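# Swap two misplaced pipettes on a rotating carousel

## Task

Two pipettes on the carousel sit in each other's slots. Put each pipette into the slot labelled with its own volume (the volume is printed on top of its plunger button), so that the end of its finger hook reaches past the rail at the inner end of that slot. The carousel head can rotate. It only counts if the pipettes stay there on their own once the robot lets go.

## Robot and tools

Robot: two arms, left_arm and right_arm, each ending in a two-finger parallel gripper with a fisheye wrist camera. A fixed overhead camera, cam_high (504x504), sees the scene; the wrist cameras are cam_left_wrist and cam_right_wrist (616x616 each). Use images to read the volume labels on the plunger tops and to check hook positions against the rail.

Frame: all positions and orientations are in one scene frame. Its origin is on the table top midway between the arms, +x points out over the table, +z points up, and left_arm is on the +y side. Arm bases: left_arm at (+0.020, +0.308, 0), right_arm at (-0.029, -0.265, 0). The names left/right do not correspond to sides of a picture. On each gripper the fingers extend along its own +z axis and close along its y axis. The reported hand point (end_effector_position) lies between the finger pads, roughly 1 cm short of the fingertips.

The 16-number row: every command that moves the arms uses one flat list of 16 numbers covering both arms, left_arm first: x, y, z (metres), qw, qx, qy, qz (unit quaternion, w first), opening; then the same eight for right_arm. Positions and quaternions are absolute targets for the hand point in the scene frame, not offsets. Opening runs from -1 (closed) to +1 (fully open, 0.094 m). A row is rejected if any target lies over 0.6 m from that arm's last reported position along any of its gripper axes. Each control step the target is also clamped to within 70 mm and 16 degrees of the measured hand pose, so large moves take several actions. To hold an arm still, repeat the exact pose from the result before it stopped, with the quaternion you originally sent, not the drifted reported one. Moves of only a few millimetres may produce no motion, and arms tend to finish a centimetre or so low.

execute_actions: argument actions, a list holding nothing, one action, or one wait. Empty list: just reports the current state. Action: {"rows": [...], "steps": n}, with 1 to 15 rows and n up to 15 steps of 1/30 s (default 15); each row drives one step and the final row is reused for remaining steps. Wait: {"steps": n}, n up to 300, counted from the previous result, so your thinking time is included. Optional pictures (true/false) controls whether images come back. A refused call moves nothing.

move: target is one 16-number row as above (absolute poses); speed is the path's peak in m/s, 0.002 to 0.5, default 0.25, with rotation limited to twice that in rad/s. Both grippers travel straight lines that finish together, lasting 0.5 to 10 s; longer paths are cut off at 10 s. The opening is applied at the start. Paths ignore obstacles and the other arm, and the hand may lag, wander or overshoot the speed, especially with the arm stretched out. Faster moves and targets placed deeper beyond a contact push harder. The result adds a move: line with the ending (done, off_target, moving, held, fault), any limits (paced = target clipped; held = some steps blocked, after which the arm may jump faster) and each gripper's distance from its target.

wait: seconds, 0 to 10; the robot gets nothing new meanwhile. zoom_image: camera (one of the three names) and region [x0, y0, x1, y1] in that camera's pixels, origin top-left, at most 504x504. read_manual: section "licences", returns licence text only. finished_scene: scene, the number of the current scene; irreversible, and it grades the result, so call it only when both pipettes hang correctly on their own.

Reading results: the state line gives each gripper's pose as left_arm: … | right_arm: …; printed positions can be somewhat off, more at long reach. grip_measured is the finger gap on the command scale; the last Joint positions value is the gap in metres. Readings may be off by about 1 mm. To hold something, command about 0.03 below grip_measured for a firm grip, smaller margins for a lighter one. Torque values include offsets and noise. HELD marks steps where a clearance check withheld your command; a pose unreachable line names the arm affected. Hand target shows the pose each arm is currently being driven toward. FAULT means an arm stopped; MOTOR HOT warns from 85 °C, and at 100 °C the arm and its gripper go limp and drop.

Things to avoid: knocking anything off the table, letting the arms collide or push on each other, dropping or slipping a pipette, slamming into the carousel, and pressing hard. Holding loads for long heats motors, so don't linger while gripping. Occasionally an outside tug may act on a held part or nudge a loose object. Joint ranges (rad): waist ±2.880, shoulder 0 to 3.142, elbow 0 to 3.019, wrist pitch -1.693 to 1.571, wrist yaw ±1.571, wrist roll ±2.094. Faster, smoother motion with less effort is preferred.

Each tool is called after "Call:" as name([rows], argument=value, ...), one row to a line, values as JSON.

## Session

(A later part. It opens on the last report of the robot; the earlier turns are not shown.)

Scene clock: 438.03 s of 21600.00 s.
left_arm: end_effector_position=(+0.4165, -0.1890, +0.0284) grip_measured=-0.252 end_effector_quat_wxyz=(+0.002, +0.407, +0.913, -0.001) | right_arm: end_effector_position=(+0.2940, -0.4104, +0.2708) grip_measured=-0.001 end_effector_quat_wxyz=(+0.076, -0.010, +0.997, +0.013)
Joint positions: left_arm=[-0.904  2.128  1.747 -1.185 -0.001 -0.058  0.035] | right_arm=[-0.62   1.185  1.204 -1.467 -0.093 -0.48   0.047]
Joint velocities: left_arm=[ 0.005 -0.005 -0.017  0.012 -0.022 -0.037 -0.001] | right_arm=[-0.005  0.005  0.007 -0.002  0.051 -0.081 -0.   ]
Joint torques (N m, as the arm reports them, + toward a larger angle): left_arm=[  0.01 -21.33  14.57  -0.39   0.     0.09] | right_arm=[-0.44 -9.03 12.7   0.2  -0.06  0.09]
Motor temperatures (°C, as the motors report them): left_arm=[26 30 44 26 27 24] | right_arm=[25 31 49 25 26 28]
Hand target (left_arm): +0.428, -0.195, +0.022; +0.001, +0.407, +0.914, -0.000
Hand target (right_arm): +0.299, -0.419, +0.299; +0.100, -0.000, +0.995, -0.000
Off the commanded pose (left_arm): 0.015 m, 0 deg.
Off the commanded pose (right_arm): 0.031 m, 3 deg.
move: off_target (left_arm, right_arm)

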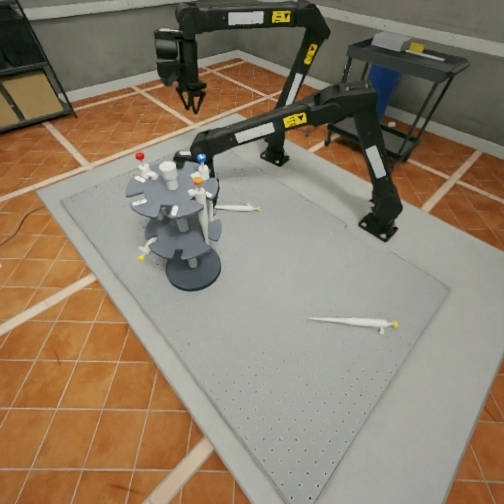

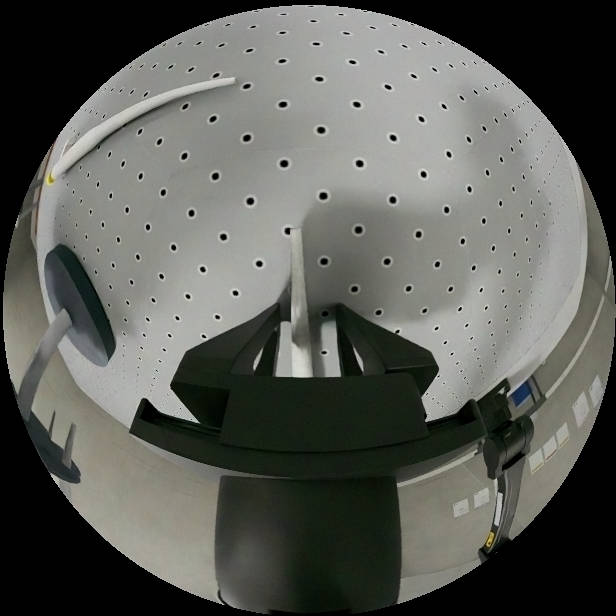

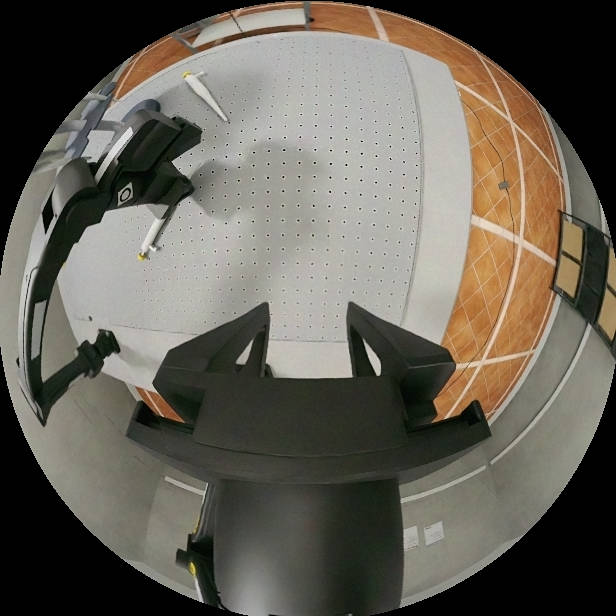

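Tip v≈229. Close.

Call:
move(target=[0.4165,-0.1890,0.024,0,0.4067,0.9135,0,-0.88, 0.294,-0.41,0.27,0.076,-0.01,0.997,0.013,0.0], speed=0.04)

Scene clock: 440.70 s of 21600.00 s.
left_arm: end_effector_position=(+0.4165, -0.1890, +0.0284) grip_measured=-0.792 end_effector_quat_wxyz=(+0.002, +0.408, +0.913, -0.001) | right_arm: end_effector_position=(+0.2940, -0.4104, +0.2708) grip_measured=-0.001 end_effector_quat_wxyz=(+0.076, -0.010, +0.997, +0.013)
Joint positions: left_arm=[-0.904  2.128  1.747 -1.185 -0.001 -0.058  0.01 ] | right_arm=[-0.62   1.185  1.204 -1.467 -0.093 -0.48   0.047]
Joint velocities: left_arm=[ 0.005 -0.005  0.007 -0.022  0.007 -0.037 -0.   ] | right_arm=[-0.005 -0.005 -0.027 -0.002  0.007  0.037  0.001]
Joint torques (N m, as the arm reports them, + toward a larger angle): left_arm=[ -0.81 -24.4   10.02   0.31  -0.01   0.03] | right_arm=[ 1.47 -7.69  7.99  1.13 -0.09  0.04]
Motor temperatures (°C, as the motors report them): left_arm=[26 30 44 26 27 24] | right_arm=[25 31 49 25 26 28]
Hand target (left_arm): +0.416, -0.189, +0.024; +0.000, +0.407, +0.913, +0.000
Hand target (right_arm): +0.294, -0.410, +0.270; +0.076, -0.010, +0.997, +0.013
Off the commanded pose (left_arm): 0.004 m, 0 deg.
Off the commanded pose (right_arm): 0.001 m, 0 deg.
move: done

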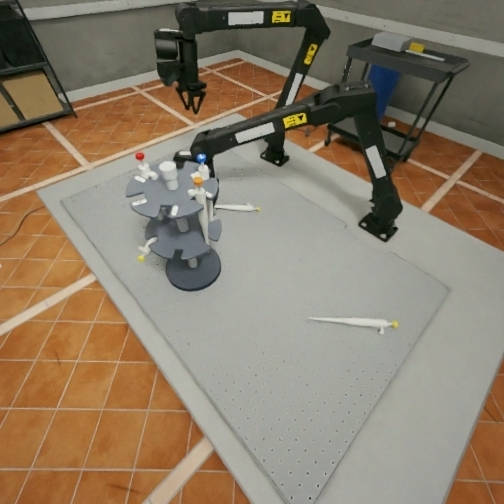

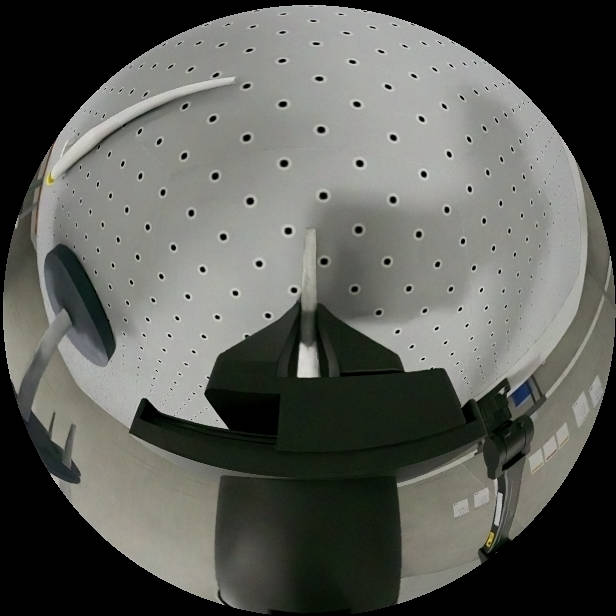

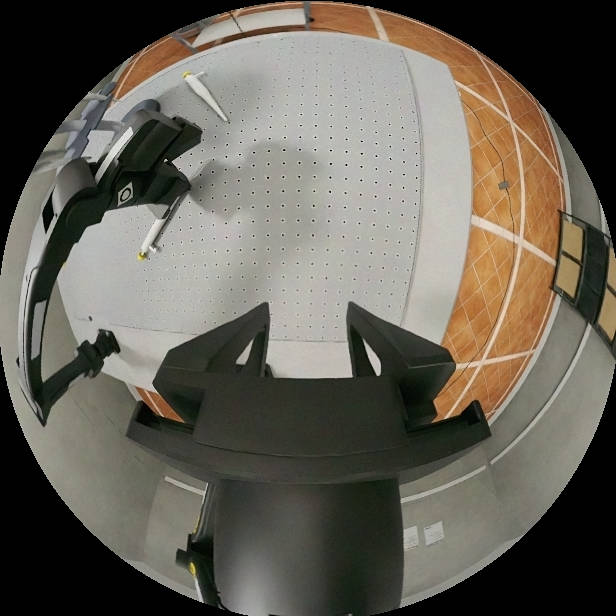

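Call:
move(target=[0.40,-0.10,0.20,0.12,0.40,0.905,-0.05,-0.87, 0.294,-0.41,0.27,0.076,-0.01,0.997,0.013,0.0], speed=0.15)

Scene clock: 443.80 s of 21600.00 s.
left_arm: end_effector_position=(+0.4003, -0.1034, +0.2075) grip_measured=-0.792 end_effector_quat_wxyz=(+0.124, +0.397, +0.908, -0.051) | right_arm: end_effector_position=(+0.2940, -0.4104, +0.2708) grip_measured=-0.001 end_effector_quat_wxyz=(+0.076, -0.010, +0.997, +0.013)
Joint positions: left_arm=[-0.833  1.644  1.49  -1.148 -0.005 -0.     0.01 ] | right_arm=[-0.62   1.185  1.204 -1.467 -0.093 -0.48   0.047]
Joint velocities: left_arm=[-0.005  0.005 -0.007  0.007  0.007  0.007  0.001] | right_arm=[-0.005 -0.005 -0.002 -0.007  0.007  0.007  0.001]
Joint torques (N m, as the arm reports them, + toward a larger angle): left_arm=[ -0.34 -18.59   9.48   0.86   0.01   0.08] | right_arm=[ 0.73 -8.13  7.98  1.17 -0.1   0.02]
Motor temperatures (°C, as the motors report them): left_arm=[26 30 43 26 27 24] | right_arm=[25 31 48 25 26 28]
Hand target (left_arm): +0.401, -0.100, +0.200; +0.120, +0.399, +0.908, -0.050
Hand target (right_arm): +0.294, -0.410, +0.270; +0.076, -0.010, +0.997, +0.013
Off the commanded pose (left_arm): 0.008 m, 1 deg.
Off the commanded pose (right_arm): 0.001 m, 0 deg.
move: done

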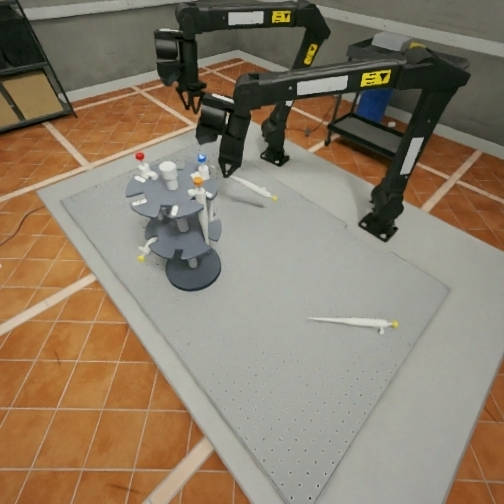

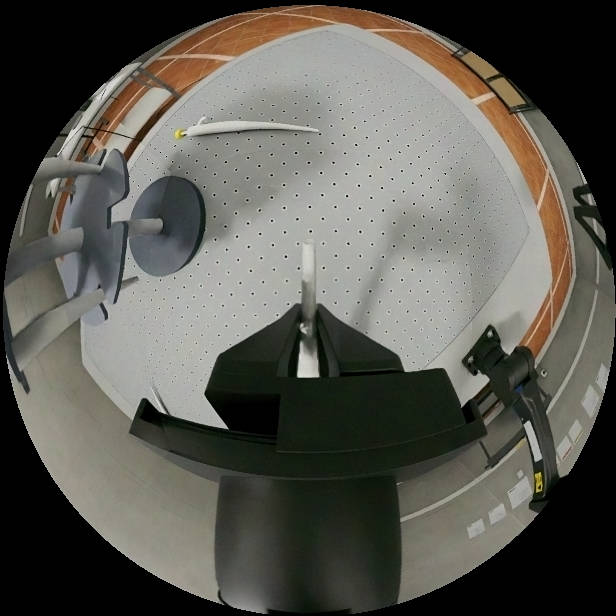

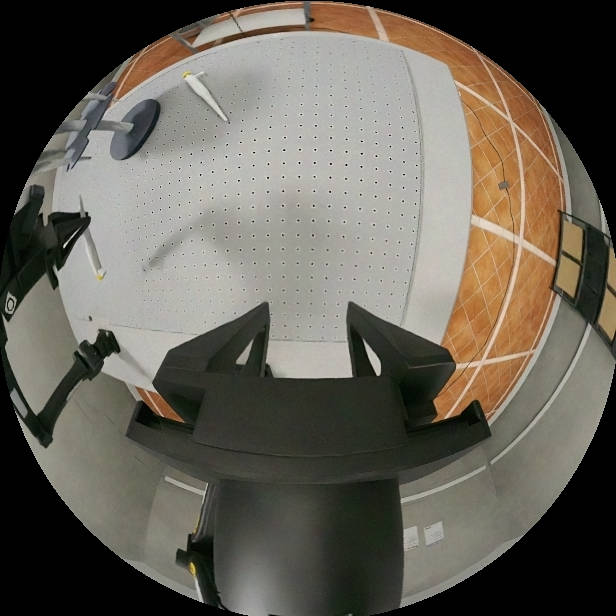

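Call:
move(target=[0.40,-0.02,0.18,0.6409,0.6409,0.2988,0.2988,-0.87, 0.42,-0.14,0.30,0.2,-0.40,0.89,0.08,0.0], speed=0.2)

Scene clock: 451.40 s of 21600.00 s.
left_arm: end_effector_position=(+0.3998, -0.0228, +0.1847) grip_measured=-0.793 end_effector_quat_wxyz=(+0.641, +0.638, +0.311, +0.290) | right_arm: end_effector_position=(+0.3985, -0.1536, +0.2792) grip_measured=-0.001 end_effector_quat_wxyz=(+0.169, -0.388, +0.902, +0.087)
Joint positions: left_arm=[-0.736  1.49   0.465  1.015 -0.037  1.542  0.01 ] | right_arm=[ 0.007  1.307  1.295 -1.265 -0.248 -0.615  0.047]
Joint velocities: left_arm=[-0.015 -0.005 -0.012  0.007 -0.007  0.037 -0.   ] | right_arm=[-0.005  0.005 -0.017 -0.002  0.007 -0.095 -0.   ]
Joint torques (N m, as the arm reports them, + toward a larger angle): left_arm=[-0.5  -9.24  6.44  2.78  0.04  0.08] | right_arm=[ 1.91 -8.16 13.1   2.31 -0.37 -0.09]
Motor temperatures (°C, as the motors report them): left_arm=[26 30 42 26 27 24] | right_arm=[25 31 48 25 26 28]
Hand target (left_arm): +0.400, -0.019, +0.181; +0.640, +0.639, +0.305, +0.299
Hand target (right_arm): +0.418, -0.144, +0.301; +0.199, -0.401, +0.891, +0.081
Off the commanded pose (left_arm): 0.005 m, 2 deg.
Off the commanded pose (right_arm): 0.033 m, 4 deg.
move: off_target (right_arm)

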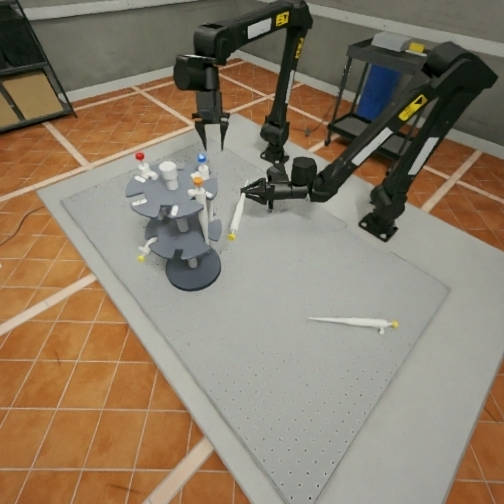

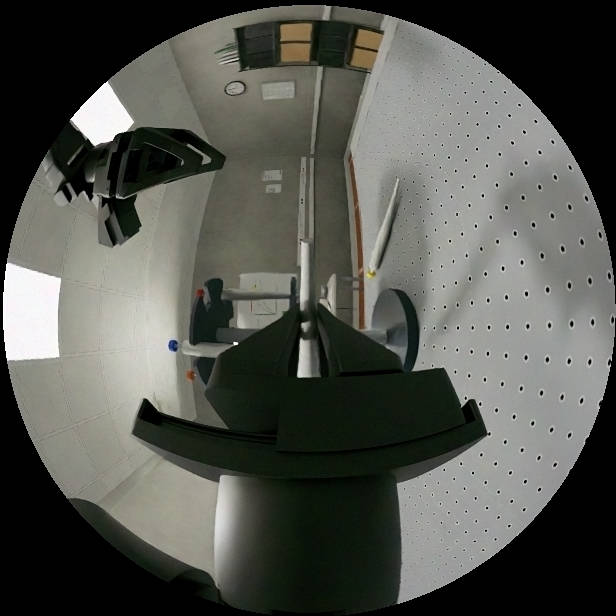

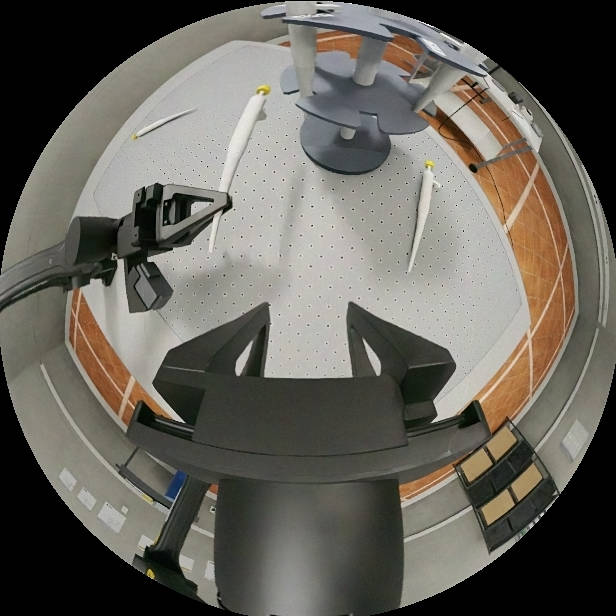

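Call:
move(target=[0.3998,-0.0228,0.1847,0.641,0.638,0.311,0.290,-0.87, 0.465,0.04,0.27,0,-0.36,0.933,0,0.0], speed=0.2)

Scene clock: 455.20 s of 21600.00 s.
left_arm: end_effector_position=(+0.3998, -0.0228, +0.1847) grip_measured=-0.793 end_effector_quat_wxyz=(+0.641, +0.639, +0.311, +0.291) | right_arm: end_effector_position=(+0.4572, +0.0316, +0.2582) grip_measured=-0.001 end_effector_quat_wxyz=(-0.016, -0.364, +0.931, +0.001)
Joint positions: left_arm=[-0.736  1.49   0.465  1.015 -0.037  1.542  0.01 ] | right_arm=[ 0.393  1.865  1.946 -1.682 -0.008 -0.199  0.047]
Joint velocities: left_arm=[-0.005  0.005  0.002 -0.012  0.007 -0.081 -0.   ] | right_arm=[-0.005 -0.024  0.002  0.007  0.022 -0.007 -0.   ]
Joint torques (N m, as the arm reports them, + toward a larger angle): left_arm=[ -0.39 -10.85   7.32   1.79  -0.02  -0.06] | right_arm=[  0.54 -18.    12.39  -0.17   0.11   0.09]
Motor temperatures (°C, as the motors report them): left_arm=[26 30 42 26 27 24] | right_arm=[25 31 49 25 26 28]
Hand target (left_arm): +0.400, -0.023, +0.185; +0.641, +0.638, +0.311, +0.290
Hand target (right_arm): +0.466, +0.037, +0.272; -0.001, -0.359, +0.933, +0.002
Off the commanded pose (left_arm): 0.000 m, 0 deg.
Off the commanded pose (right_arm): 0.016 m, 2 deg.
move: off_target (right_arm)

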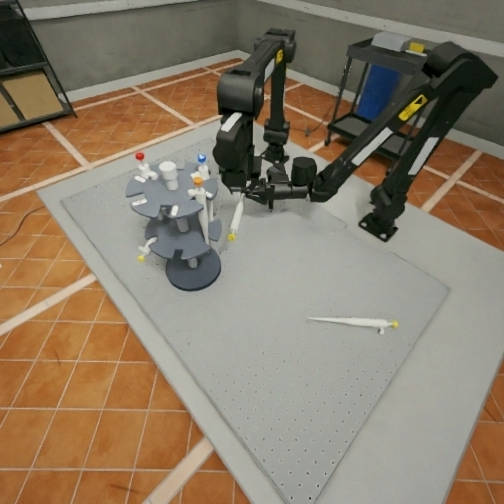

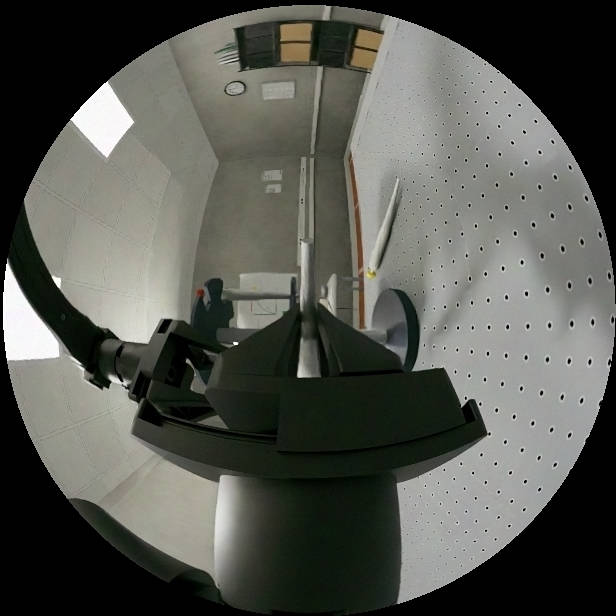

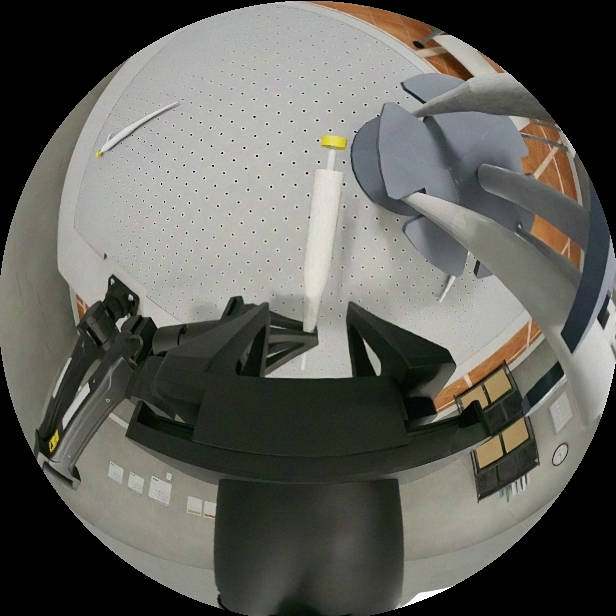

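Call:
execute_actions(actions=[])

Scene clock: 467.27 s of 21600.00 s.
left_arm: end_effector_position=(+0.3998, -0.0228, +0.1847) grip_measured=-0.793 end_effector_quat_wxyz=(+0.641, +0.639, +0.311, +0.291) | right_arm: end_effector_position=(+0.4572, +0.0316, +0.2582) grip_measured=-0.001 end_effector_quat_wxyz=(-0.016, -0.364, +0.931, +0.001)
Joint positions: left_arm=[-0.736  1.49   0.465  1.015 -0.037  1.542  0.01 ] | right_arm=[ 0.393  1.865  1.946 -1.682 -0.008 -0.198  0.047]
Joint velocities: left_arm=[-0.015 -0.005 -0.022 -0.007 -0.037  0.007  0.   ] | right_arm=[ 0.005 -0.015 -0.002  0.007 -0.022 -0.007 -0.001]
Joint torques (N m, as the arm reports them, + toward a larger angle): left_arm=[ -1.09 -10.57   7.37   1.83   0.    -0.05] | right_arm=[  0.86 -17.69  12.42  -0.21   0.09   0.14]
Motor temperatures (°C, as the motors report them): left_arm=[26 29 41 26 27 24] | right_arm=[25 32 50 25 26 28]
Hand target (left_arm): +0.400, -0.023, +0.185; +0.641, +0.638, +0.311, +0.290
Hand target (right_arm): +0.466, +0.037, +0.272; -0.001, -0.359, +0.933, +0.002
Off the commanded pose (left_arm): 0.000 m, 0 deg.
Off the commanded pose (right_arm): 0.016 m, 2 deg.
Steps of this call (steps 1 to 90: nothing new was sent; then 9.07 s passed at rest). Readings (end_effector_position):
1: left_arm (+0.3998, -0.0228, +0.1847) | right_arm (+0.4572, +0.0316, +0.2582)
2: left_arm (+0.3998, -0.0228, +0.1847) | right_arm (+0.4572, +0.0316, +0.2582)
4: left_arm (+0.3998, -0.0228, +0.1847) | right_arm (+0.4572, +0.0316, +0.2582)
8: left_arm (+0.3998, -0.0228, +0.1847) | right_arm (+0.4572, +0.0316, +0.2582)
90: the state above

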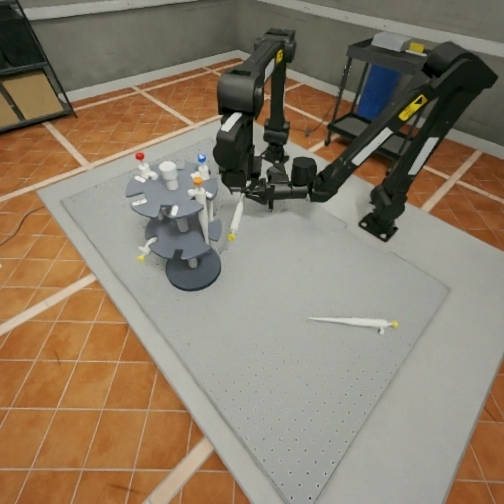

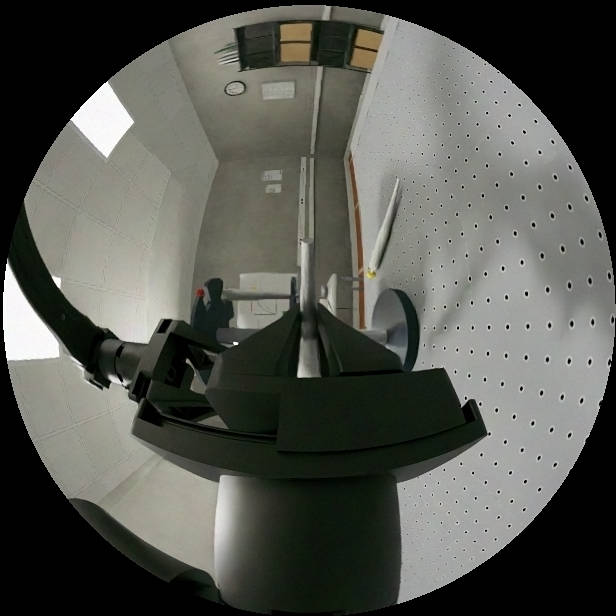

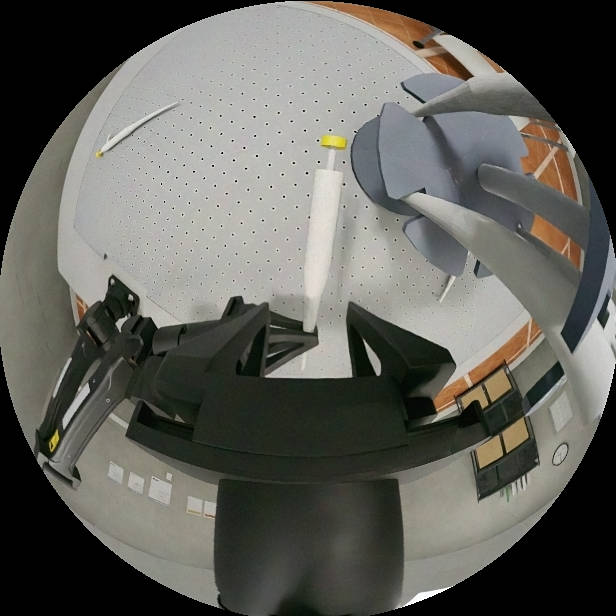

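Call:
move(target=[0.3998,-0.0228,0.1847,0.641,0.638,0.311,0.290,-0.87, 0.467,0.027,0.172,0,-0.3214,0.9469,0,0.0], speed=0.1)

Scene clock: 481.10 s of 21600.00 s.
left_arm: end_effector_position=(+0.3998, -0.0228, +0.1847) grip_measured=-0.793 end_effector_quat_wxyz=(+0.641, +0.639, +0.311, +0.291) | right_arm: end_effector_position=(+0.4620, +0.0339, +0.1787) grip_measured=-0.001 end_effector_quat_wxyz=(-0.001, -0.334, +0.943, +0.002)
Joint positions: left_arm=[-0.736  1.49   0.465  1.015 -0.037  1.542  0.01 ] | right_arm=[ 0.393  1.865  1.737 -1.444 -0.003 -0.134  0.047]
Joint velocities: left_arm=[ 0.015 -0.005 -0.012 -0.012 -0.037  0.007  0.   ] | right_arm=[-0.005 -0.015 -0.012 -0.002 -0.037  0.007 -0.001]
Joint torques (N m, as the arm reports them, + toward a larger angle): left_arm=[ -0.61 -10.72   7.35   1.74   0.    -0.07] | right_arm=[ -0.06 -18.19   7.33   1.51   0.11   0.17]
Motor temperatures (°C, as the motors report them): left_arm=[26 29 40 26 27 24] | right_arm=[25 33 50 25 26 28]
Hand target (left_arm): +0.400, -0.023, +0.185; +0.641, +0.638, +0.311, +0.290
Hand target (right_arm): +0.468, +0.027, +0.172; -0.000, -0.321, +0.947, -0.000
Off the commanded pose (left_arm): 0.000 m, 0 deg.
Off the commanded pose (right_arm): 0.011 m, 2 deg.
After step 90, 9.50 s passed at rest.
move: off_target (right_arm)

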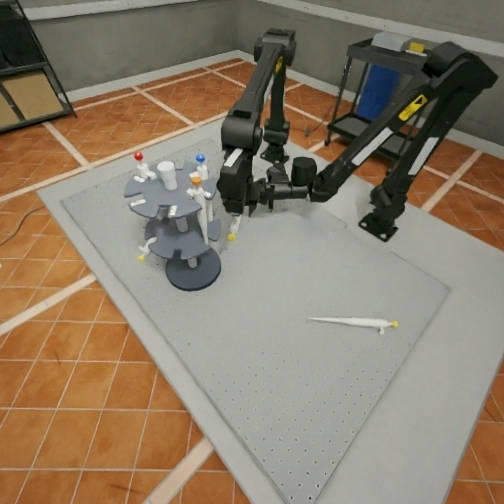

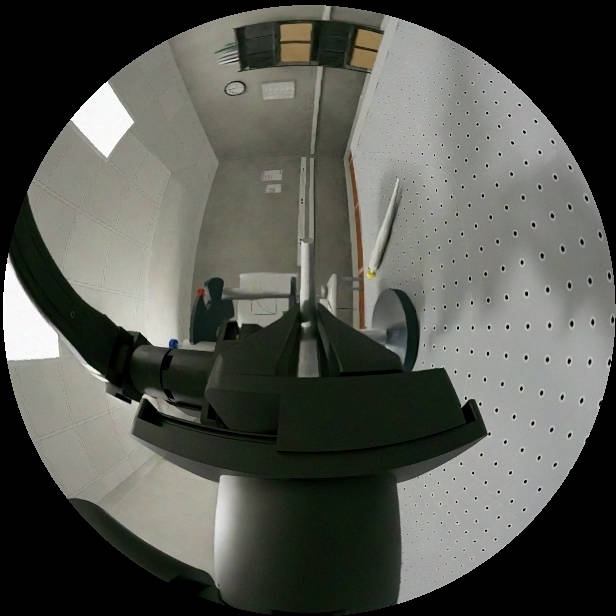

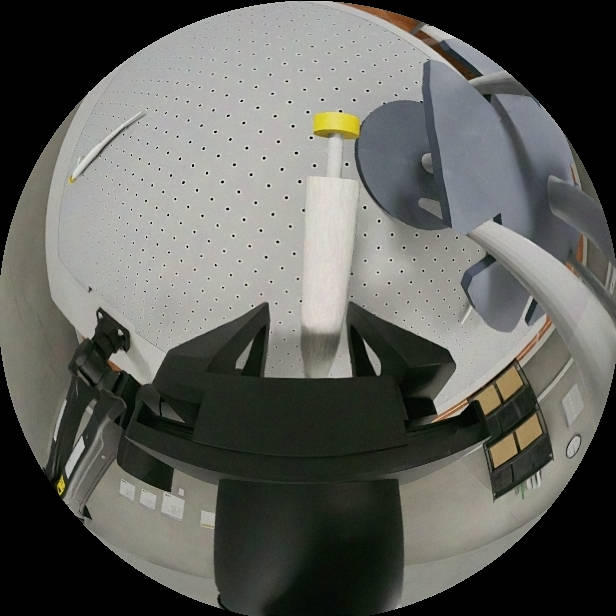

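Call:
move(target=[0.3998,-0.0228,0.1847,0.641,0.638,0.311,0.290,-0.87, 0.468,0.013,0.172,0,-0.31,0.951,0,0.0], speed=0.05)

Scene clock: 484.27 s of 21600.00 s.
left_arm: end_effector_position=(+0.3998, -0.0228, +0.1847) grip_measured=-0.793 end_effector_quat_wxyz=(+0.641, +0.639, +0.311, +0.291) | right_arm: end_effector_position=(+0.4564, +0.0305, +0.1679) grip_measured=-0.001 end_effector_quat_wxyz=(-0.011, -0.332, +0.943, -0.001)
Joint positions: left_arm=[-0.736  1.49   0.465  1.015 -0.037  1.542  0.01 ] | right_arm=[ 0.393  1.865  1.709 -1.436 -0.003 -0.131  0.047]
Joint velocities: left_arm=[-0.005 -0.005  0.002  0.002  0.037  0.007 -0.   ] | right_arm=[-0.015 -0.005  0.012  0.007 -0.007 -0.037 -0.001]
Joint torques (N m, as the arm reports them, + toward a larger angle): left_arm=[ -0.48 -10.34   7.21   1.81  -0.01  -0.06] | right_arm=[ -1.68 -20.56   7.17   1.36   0.14   0.14]
Motor temperatures (°C, as the motors report them): left_arm=[26 29 40 26 27 24] | right_arm=[25 33 50 25 26 28]
Hand target (left_arm): +0.400, -0.023, +0.185; +0.641, +0.638, +0.311, +0.290
Hand target (right_arm): +0.467, +0.013, +0.172; -0.000, -0.310, +0.951, -0.000
Off the commanded pose (left_arm): 0.000 m, 0 deg.
Off the commanded pose (right_arm): 0.021 m, 3 deg.
move: off_target (right_arm)

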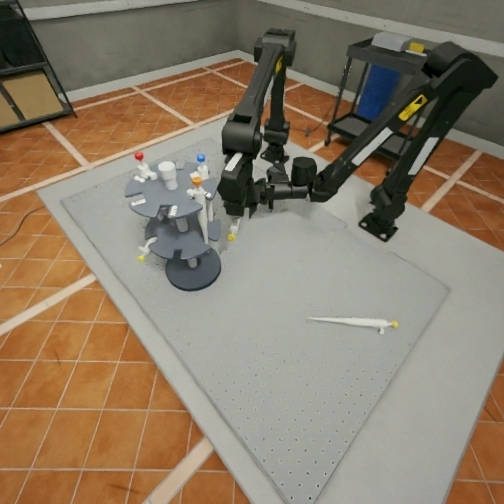

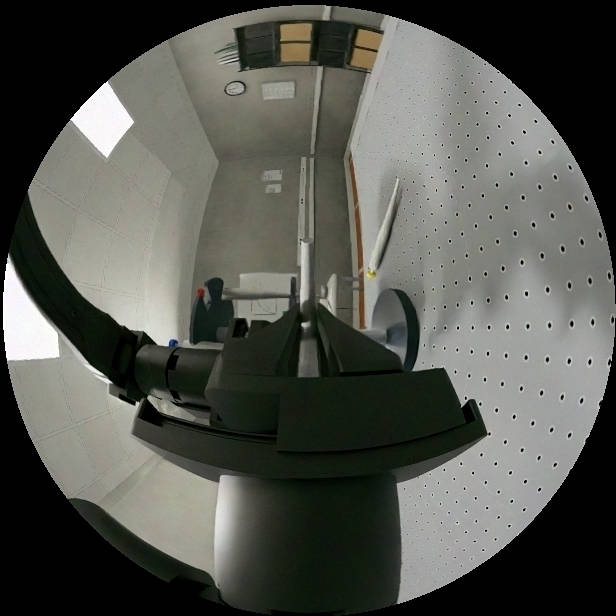

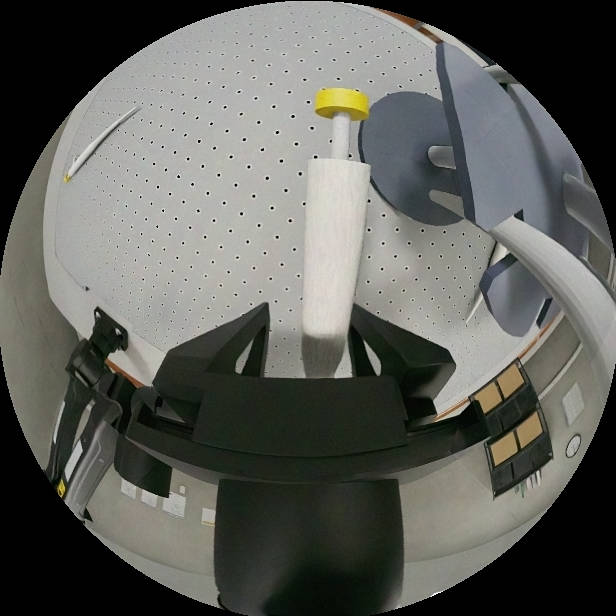

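Call:
move(target=[0.3998,-0.0228,0.1847,0.641,0.638,0.311,0.290,-0.87, 0.466,0.002,0.178,0,-0.31,0.951,0,0.0], speed=0.04)

Scene clock: 495.00 s of 21600.00 s.
left_arm: end_effector_position=(+0.3998, -0.0228, +0.1847) grip_measured=-0.793 end_effector_quat_wxyz=(+0.641, +0.639, +0.311, +0.291) | right_arm: end_effector_position=(+0.4569, +0.0156, +0.1595) grip_measured=-0.001 end_effector_quat_wxyz=(-0.022, -0.321, +0.947, -0.003)
Joint positions: left_arm=[-0.736  1.49   0.465  1.015 -0.037  1.542  0.01 ] | right_arm=[ 0.37   1.865  1.686 -1.436 -0.003 -0.13   0.047]
Joint velocities: left_arm=[-0.024 -0.005 -0.012  0.022 -0.007 -0.037 -0.   ] | right_arm=[ 0.005 -0.005 -0.012 -0.012  0.051 -0.007 -0.001]
Joint torques (N m, as the arm reports them, + toward a larger angle): left_arm=[ -1.23 -10.61   7.38   1.68   0.    -0.06] | right_arm=[ -0.93 -22.22   7.59   1.12   0.08  -0.04]
Motor temperatures (°C, as the motors report them): left_arm=[26 29 40 26 27 24] | right_arm=[25 34 47 25 26 28]
Hand target (left_arm): +0.400, -0.023, +0.185; +0.641, +0.638, +0.311, +0.290
Hand target (right_arm): +0.465, +0.002, +0.178; +0.000, -0.310, +0.951, -0.000
Off the commanded pose (left_arm): 0.000 m, 0 deg.
Off the commanded pose (right_arm): 0.025 m, 3 deg.
After step 90, 6.53 s passed at rest.
move: off_target (right_arm)

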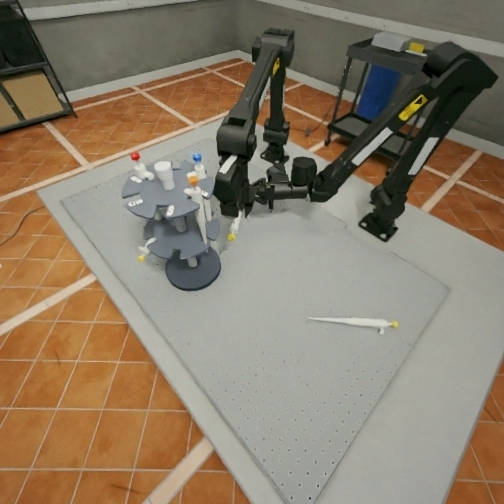

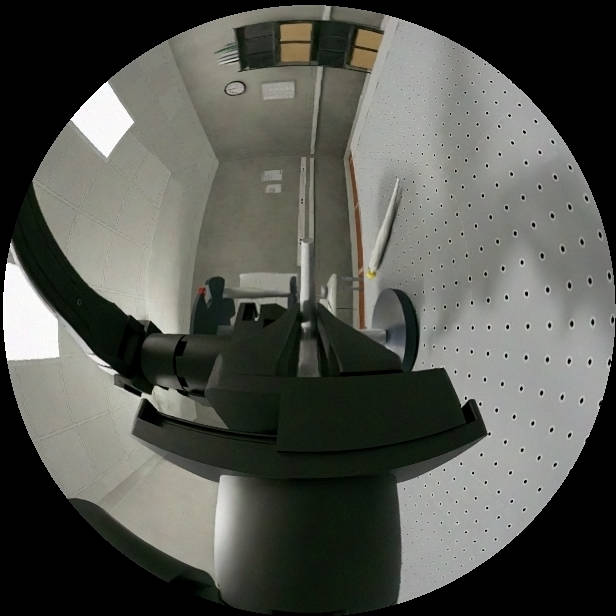

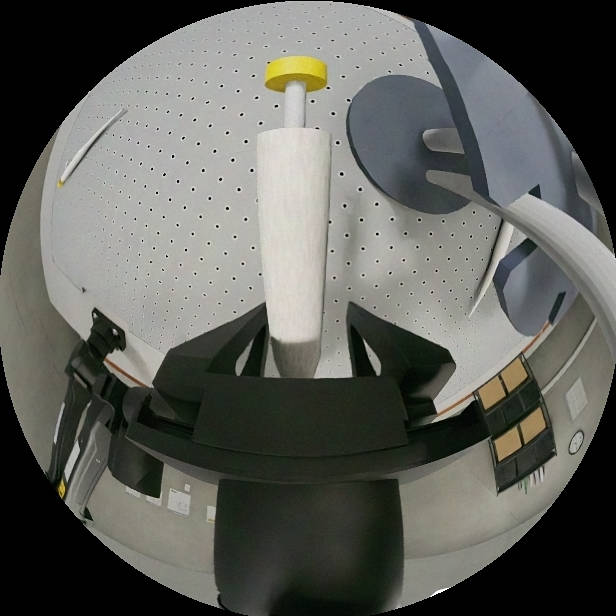

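Call:
move(target=[0.3998,-0.0228,0.1847,0.641,0.638,0.311,0.290,-0.87, 0.457,0.020,0.165,-0.02,-0.321,0.947,0,-0.64], speed=0.04)

Scene clock: 509.10 s of 21600.00 s.
left_arm: end_effector_position=(+0.3998, -0.0228, +0.1847) grip_measured=-0.793 end_effector_quat_wxyz=(+0.641, +0.639, +0.311, +0.291) | right_arm: end_effector_position=(+0.4564, +0.0165, +0.1595) grip_measured=-0.623 end_effector_quat_wxyz=(-0.022, -0.322, +0.947, -0.002)
Joint positions: left_arm=[-0.736  1.49   0.465  1.015 -0.037  1.542  0.01 ] | right_arm=[ 0.371  1.865  1.686 -1.436 -0.005 -0.13   0.018]
Joint velocities: left_arm=[-0.015 -0.005  0.002  0.007  0.022 -0.066 -0.   ] | right_arm=[-0.005 -0.015  0.007  0.017  0.037  0.037  0.   ]
Joint torques (N m, as the arm reports them, + toward a larger angle): left_arm=[ -1.07 -10.38   7.35   1.76  -0.03  -0.06] | right_arm=[  1.39 -18.66   8.82   0.08  -0.18   0.08]
Motor temperatures (°C, as the motors report them): left_arm=[26 29 40 26 27 24] | right_arm=[25 35 46 25 26 28]
Hand target (left_arm): +0.400, -0.023, +0.185; +0.641, +0.638, +0.311, +0.290
Hand target (right_arm): +0.457, +0.020, +0.165; -0.020, -0.321, +0.947, -0.000
Off the commanded pose (left_arm): 0.000 m, 0 deg.
Off the commanded pose (right_arm): 0.007 m, 0 deg.
After step 90, 10.40 s passed at rest.
move: done

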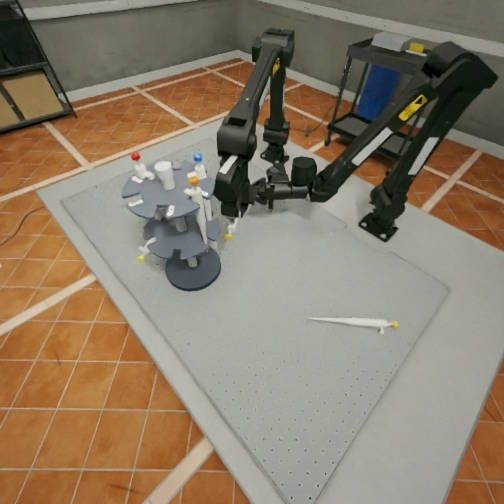

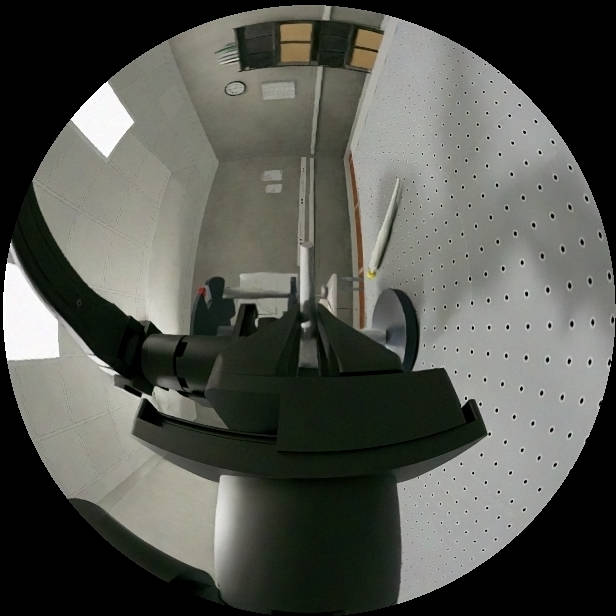

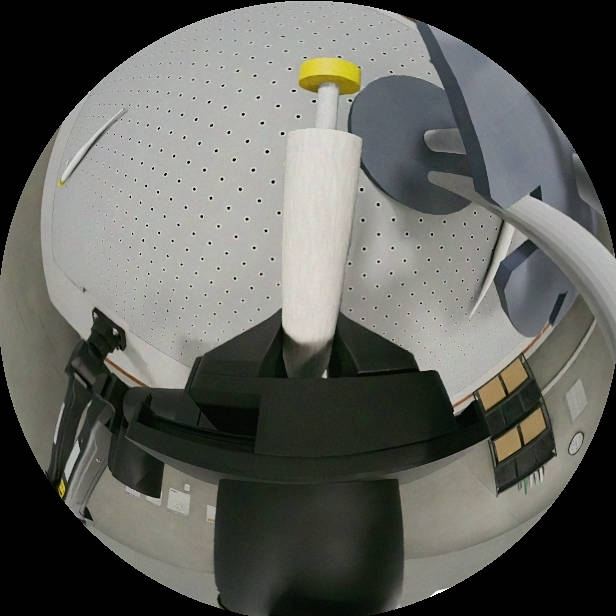

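Call:
execute_actions([
  {"rows": [[0.3998,-0.0228,0.1847,0.641,0.638,0.311,0.290,-0.87, 0.457,0.020,0.165,-0.02,-0.321,0.947,0,-0.70],[0.3998,-0.0228,0.1847,0.641,0.638,0.311,0.290,-0.87, 0.457,0.020,0.165,-0.02,-0.321,0.947,0,-0.70],[0.3998,-0.0228,0.1847,0.641,0.638,0.311,0.290,-0.87, 0.457,0.020,0.165,-0.02,-0.321,0.947,0,-0.70],[0.3998,-0.0228,0.1847,0.641,0.638,0.311,0.290,-0.87, 0.457,0.020,0.165,-0.02,-0.321,0.947,0,-0.70],[0.3998,-0.0228,0.1847,0.641,0.638,0.311,0.290,-0.87, 0.457,0.020,0.165,-0.02,-0.321,0.947,0,-0.70],[0.3998,-0.0228,0.1847,0.641,0.638,0.311,0.290,-0.5, 0.457,0.020,0.165,-0.02,-0.321,0.947,0,-0.70]], "steps": 15},
], pictures=false)

Call:
move(target=[0.340,0.028,0.18,0.641,0.638,0.311,0.290,-0.5, 0.457,0.020,0.165,-0.02,-0.321,0.947,0,-0.70], speed=0.08)

Scene clock: 514.07 s of 21600.00 s.
left_arm: end_effector_position=(+0.3998, -0.0228, +0.1847) grip_measured=-0.502 end_effector_quat_wxyz=(+0.641, +0.639, +0.311, +0.291) | right_arm: end_effector_position=(+0.4562, +0.0168, +0.1595) grip_measured=-0.628 end_effector_quat_wxyz=(-0.022, -0.322, +0.947, -0.002)
Joint positions: left_arm=[-0.736  1.49   0.465  1.015 -0.037  1.542  0.023] | right_arm=[ 0.372  1.865  1.686 -1.436 -0.006 -0.13   0.017]
Joint velocities: left_arm=[-0.015 -0.005 -0.007 -0.012 -0.051 -0.007  0.   ] | right_arm=[-0.005 -0.015  0.002 -0.017  0.081 -0.022  0.   ]
Joint torques (N m, as the arm reports them, + toward a larger angle): left_arm=[ -0.62 -10.55   7.32   1.84   0.    -0.07] | right_arm=[  0.68 -19.1    8.85   0.19  -0.16   0.08]
Motor temperatures (°C, as the motors report them): left_arm=[26 29 40 26 27 24] | right_arm=[25 35 46 25 26 28]
Hand target (left_arm): +0.400, -0.023, +0.185; +0.641, +0.638, +0.311, +0.290
Hand target (right_arm): +0.457, +0.020, +0.165; -0.020, -0.321, +0.947, +0.000
Off the commanded pose (left_arm): 0.000 m, 0 deg.
Off the commanded pose (right_arm): 0.006 m, 0 deg.
Steps of this call (steps 1 to 90: nothing new was sent; then 1.47 s passed at rest; steps 91 to 105: all 15 steps of this action). Readings (end_effector_position):
91: left_arm (+0.3998, -0.0228, +0.1847) | right_arm (+0.4564, +0.0166, +0.1595)
92: left_arm (+0.3998, -0.0228, +0.1847) | right_arm (+0.4562, +0.0168, +0.1595)
94: left_arm (+0.3998, -0.0228, +0.1847) | right_arm (+0.4562, +0.0168, +0.1595)
98: left_arm (+0.3998, -0.0228, +0.1847) | right_arm (+0.4562, +0.0168, +0.1595)
105: the state above

Scene clock: 515.60 s of 21600.00 s.
left_arm: end_effector_position=(+0.3446, +0.0265, +0.1767) grip_measured=-0.502 end_effector_quat_wxyz=(+0.636, +0.644, +0.314, +0.288) | right_arm: end_effector_position=(+0.4562, +0.0168, +0.1595) grip_measured=-0.628 end_effector_quat_wxyz=(-0.022, -0.322, +0.947, -0.002)
Joint positions: left_arm=[-0.736  1.317  0.27   1.022 -0.037  1.542  0.023] | right_arm=[ 0.372  1.865  1.686 -1.436 -0.006 -0.13   0.017]
Joint velocities: left_arm=[-0.015  0.005  0.007  0.012  0.007 -0.037 -0.001] | right_arm=[-0.015  0.005 -0.002 -0.002  0.037 -0.022 -0.   ]
Joint torques (N m, as the arm reports them, + toward a larger angle): left_arm=[-0.88 -7.27  6.02  2.51 -0.15 -0.08] | right_arm=[  1.15 -18.81   8.83   0.26  -0.12   0.1 ]
Motor temperatures (°C, as the motors report them): left_arm=[26 29 39 26 27 24] | right_arm=[25 35 46 25 26 28]
Hand target (left_arm): +0.341, +0.029, +0.180; +0.641, +0.638, +0.311, +0.290
Hand target (right_arm): +0.457, +0.020, +0.165; -0.020, -0.321, +0.947, +0.000
Off the commanded pose (left_arm): 0.006 m, 1 deg.
Off the commanded pose (right_arm): 0.006 m, 0 deg.
move: done

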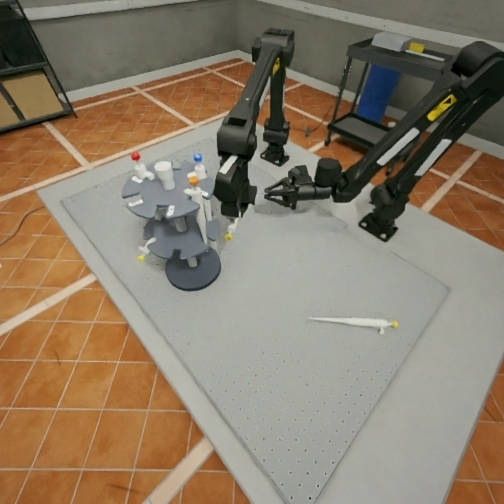

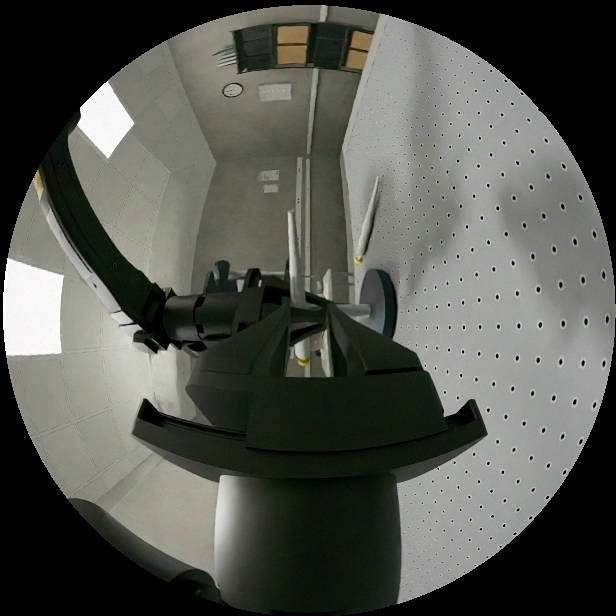

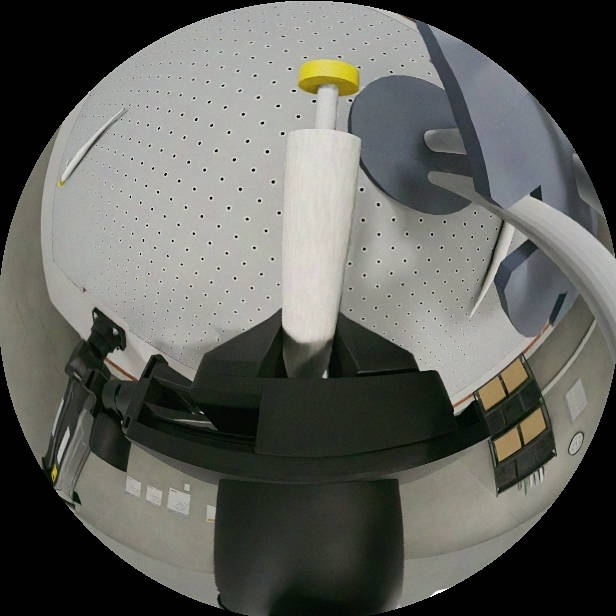

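Call:
move(target=[0.40,0.24,0.28,0.627,0.345,0.598,-0.362,0.1, 0.42,-0.05,0.25,0,-0.321,0.947,0,-0.70], speed=0.15)

Scene clock: 525.83 s of 21600.00 s.
left_arm: end_effector_position=(+0.3896, +0.2327, +0.2639) grip_measured=+0.098 end_effector_quat_wxyz=(+0.616, +0.341, +0.607, -0.368) | right_arm: end_effector_position=(+0.4228, -0.0387, +0.2344) grip_measured=-0.628 end_effector_quat_wxyz=(-0.007, -0.322, +0.947, +0.001)
Joint positions: left_arm=[ 0.249  1.166  0.435  0.846  1.304 -0.138  0.052] | right_arm=[ 0.31   1.671  1.618 -1.531 -0.003 -0.192  0.017]
Joint velocities: left_arm=[-0.015  0.005  0.002  0.081  0.007 -0.168 -0.001] | right_arm=[-0.005 -0.024  0.007  0.012  0.037  0.022  0.   ]
Joint torques (N m, as the arm reports them, + toward a larger angle): left_arm=[-0.05 -4.43 13.31  1.94 -0.06 -0.12] | right_arm=[ -0.34 -18.79   7.66  -0.16   0.09  -0.1 ]
Motor temperatures (°C, as the motors report them): left_arm=[26 28 41 26 27 24] | right_arm=[25 35 46 25 26 28]
Hand target (left_arm): +0.402, +0.238, +0.279; +0.626, +0.346, +0.598, -0.360
Hand target (right_arm): +0.418, -0.050, +0.249; +0.000, -0.321, +0.947, -0.000
Off the commanded pose (left_arm): 0.021 m, 2 deg.
Off the commanded pose (right_arm): 0.019 m, 1 deg.
After step 90, 1.40 s passed at rest.
move: off_target (left_arm, right_arm)

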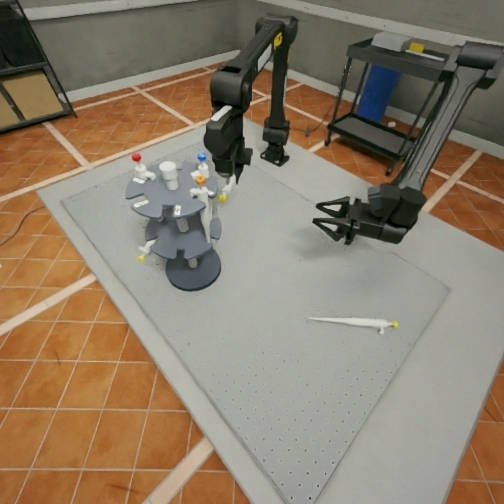

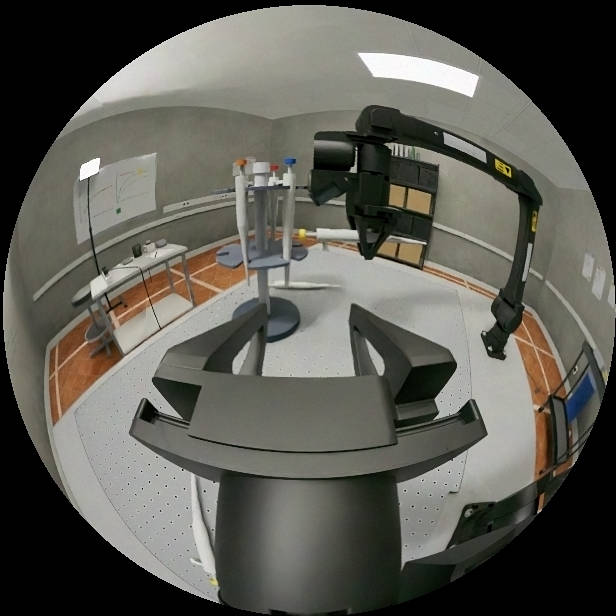

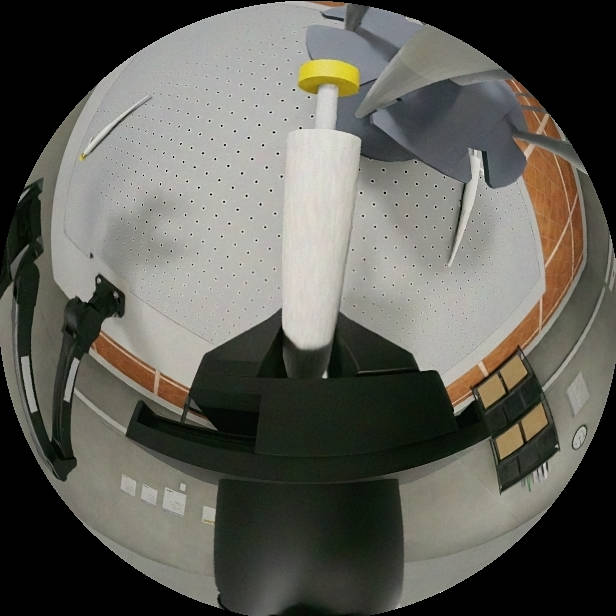

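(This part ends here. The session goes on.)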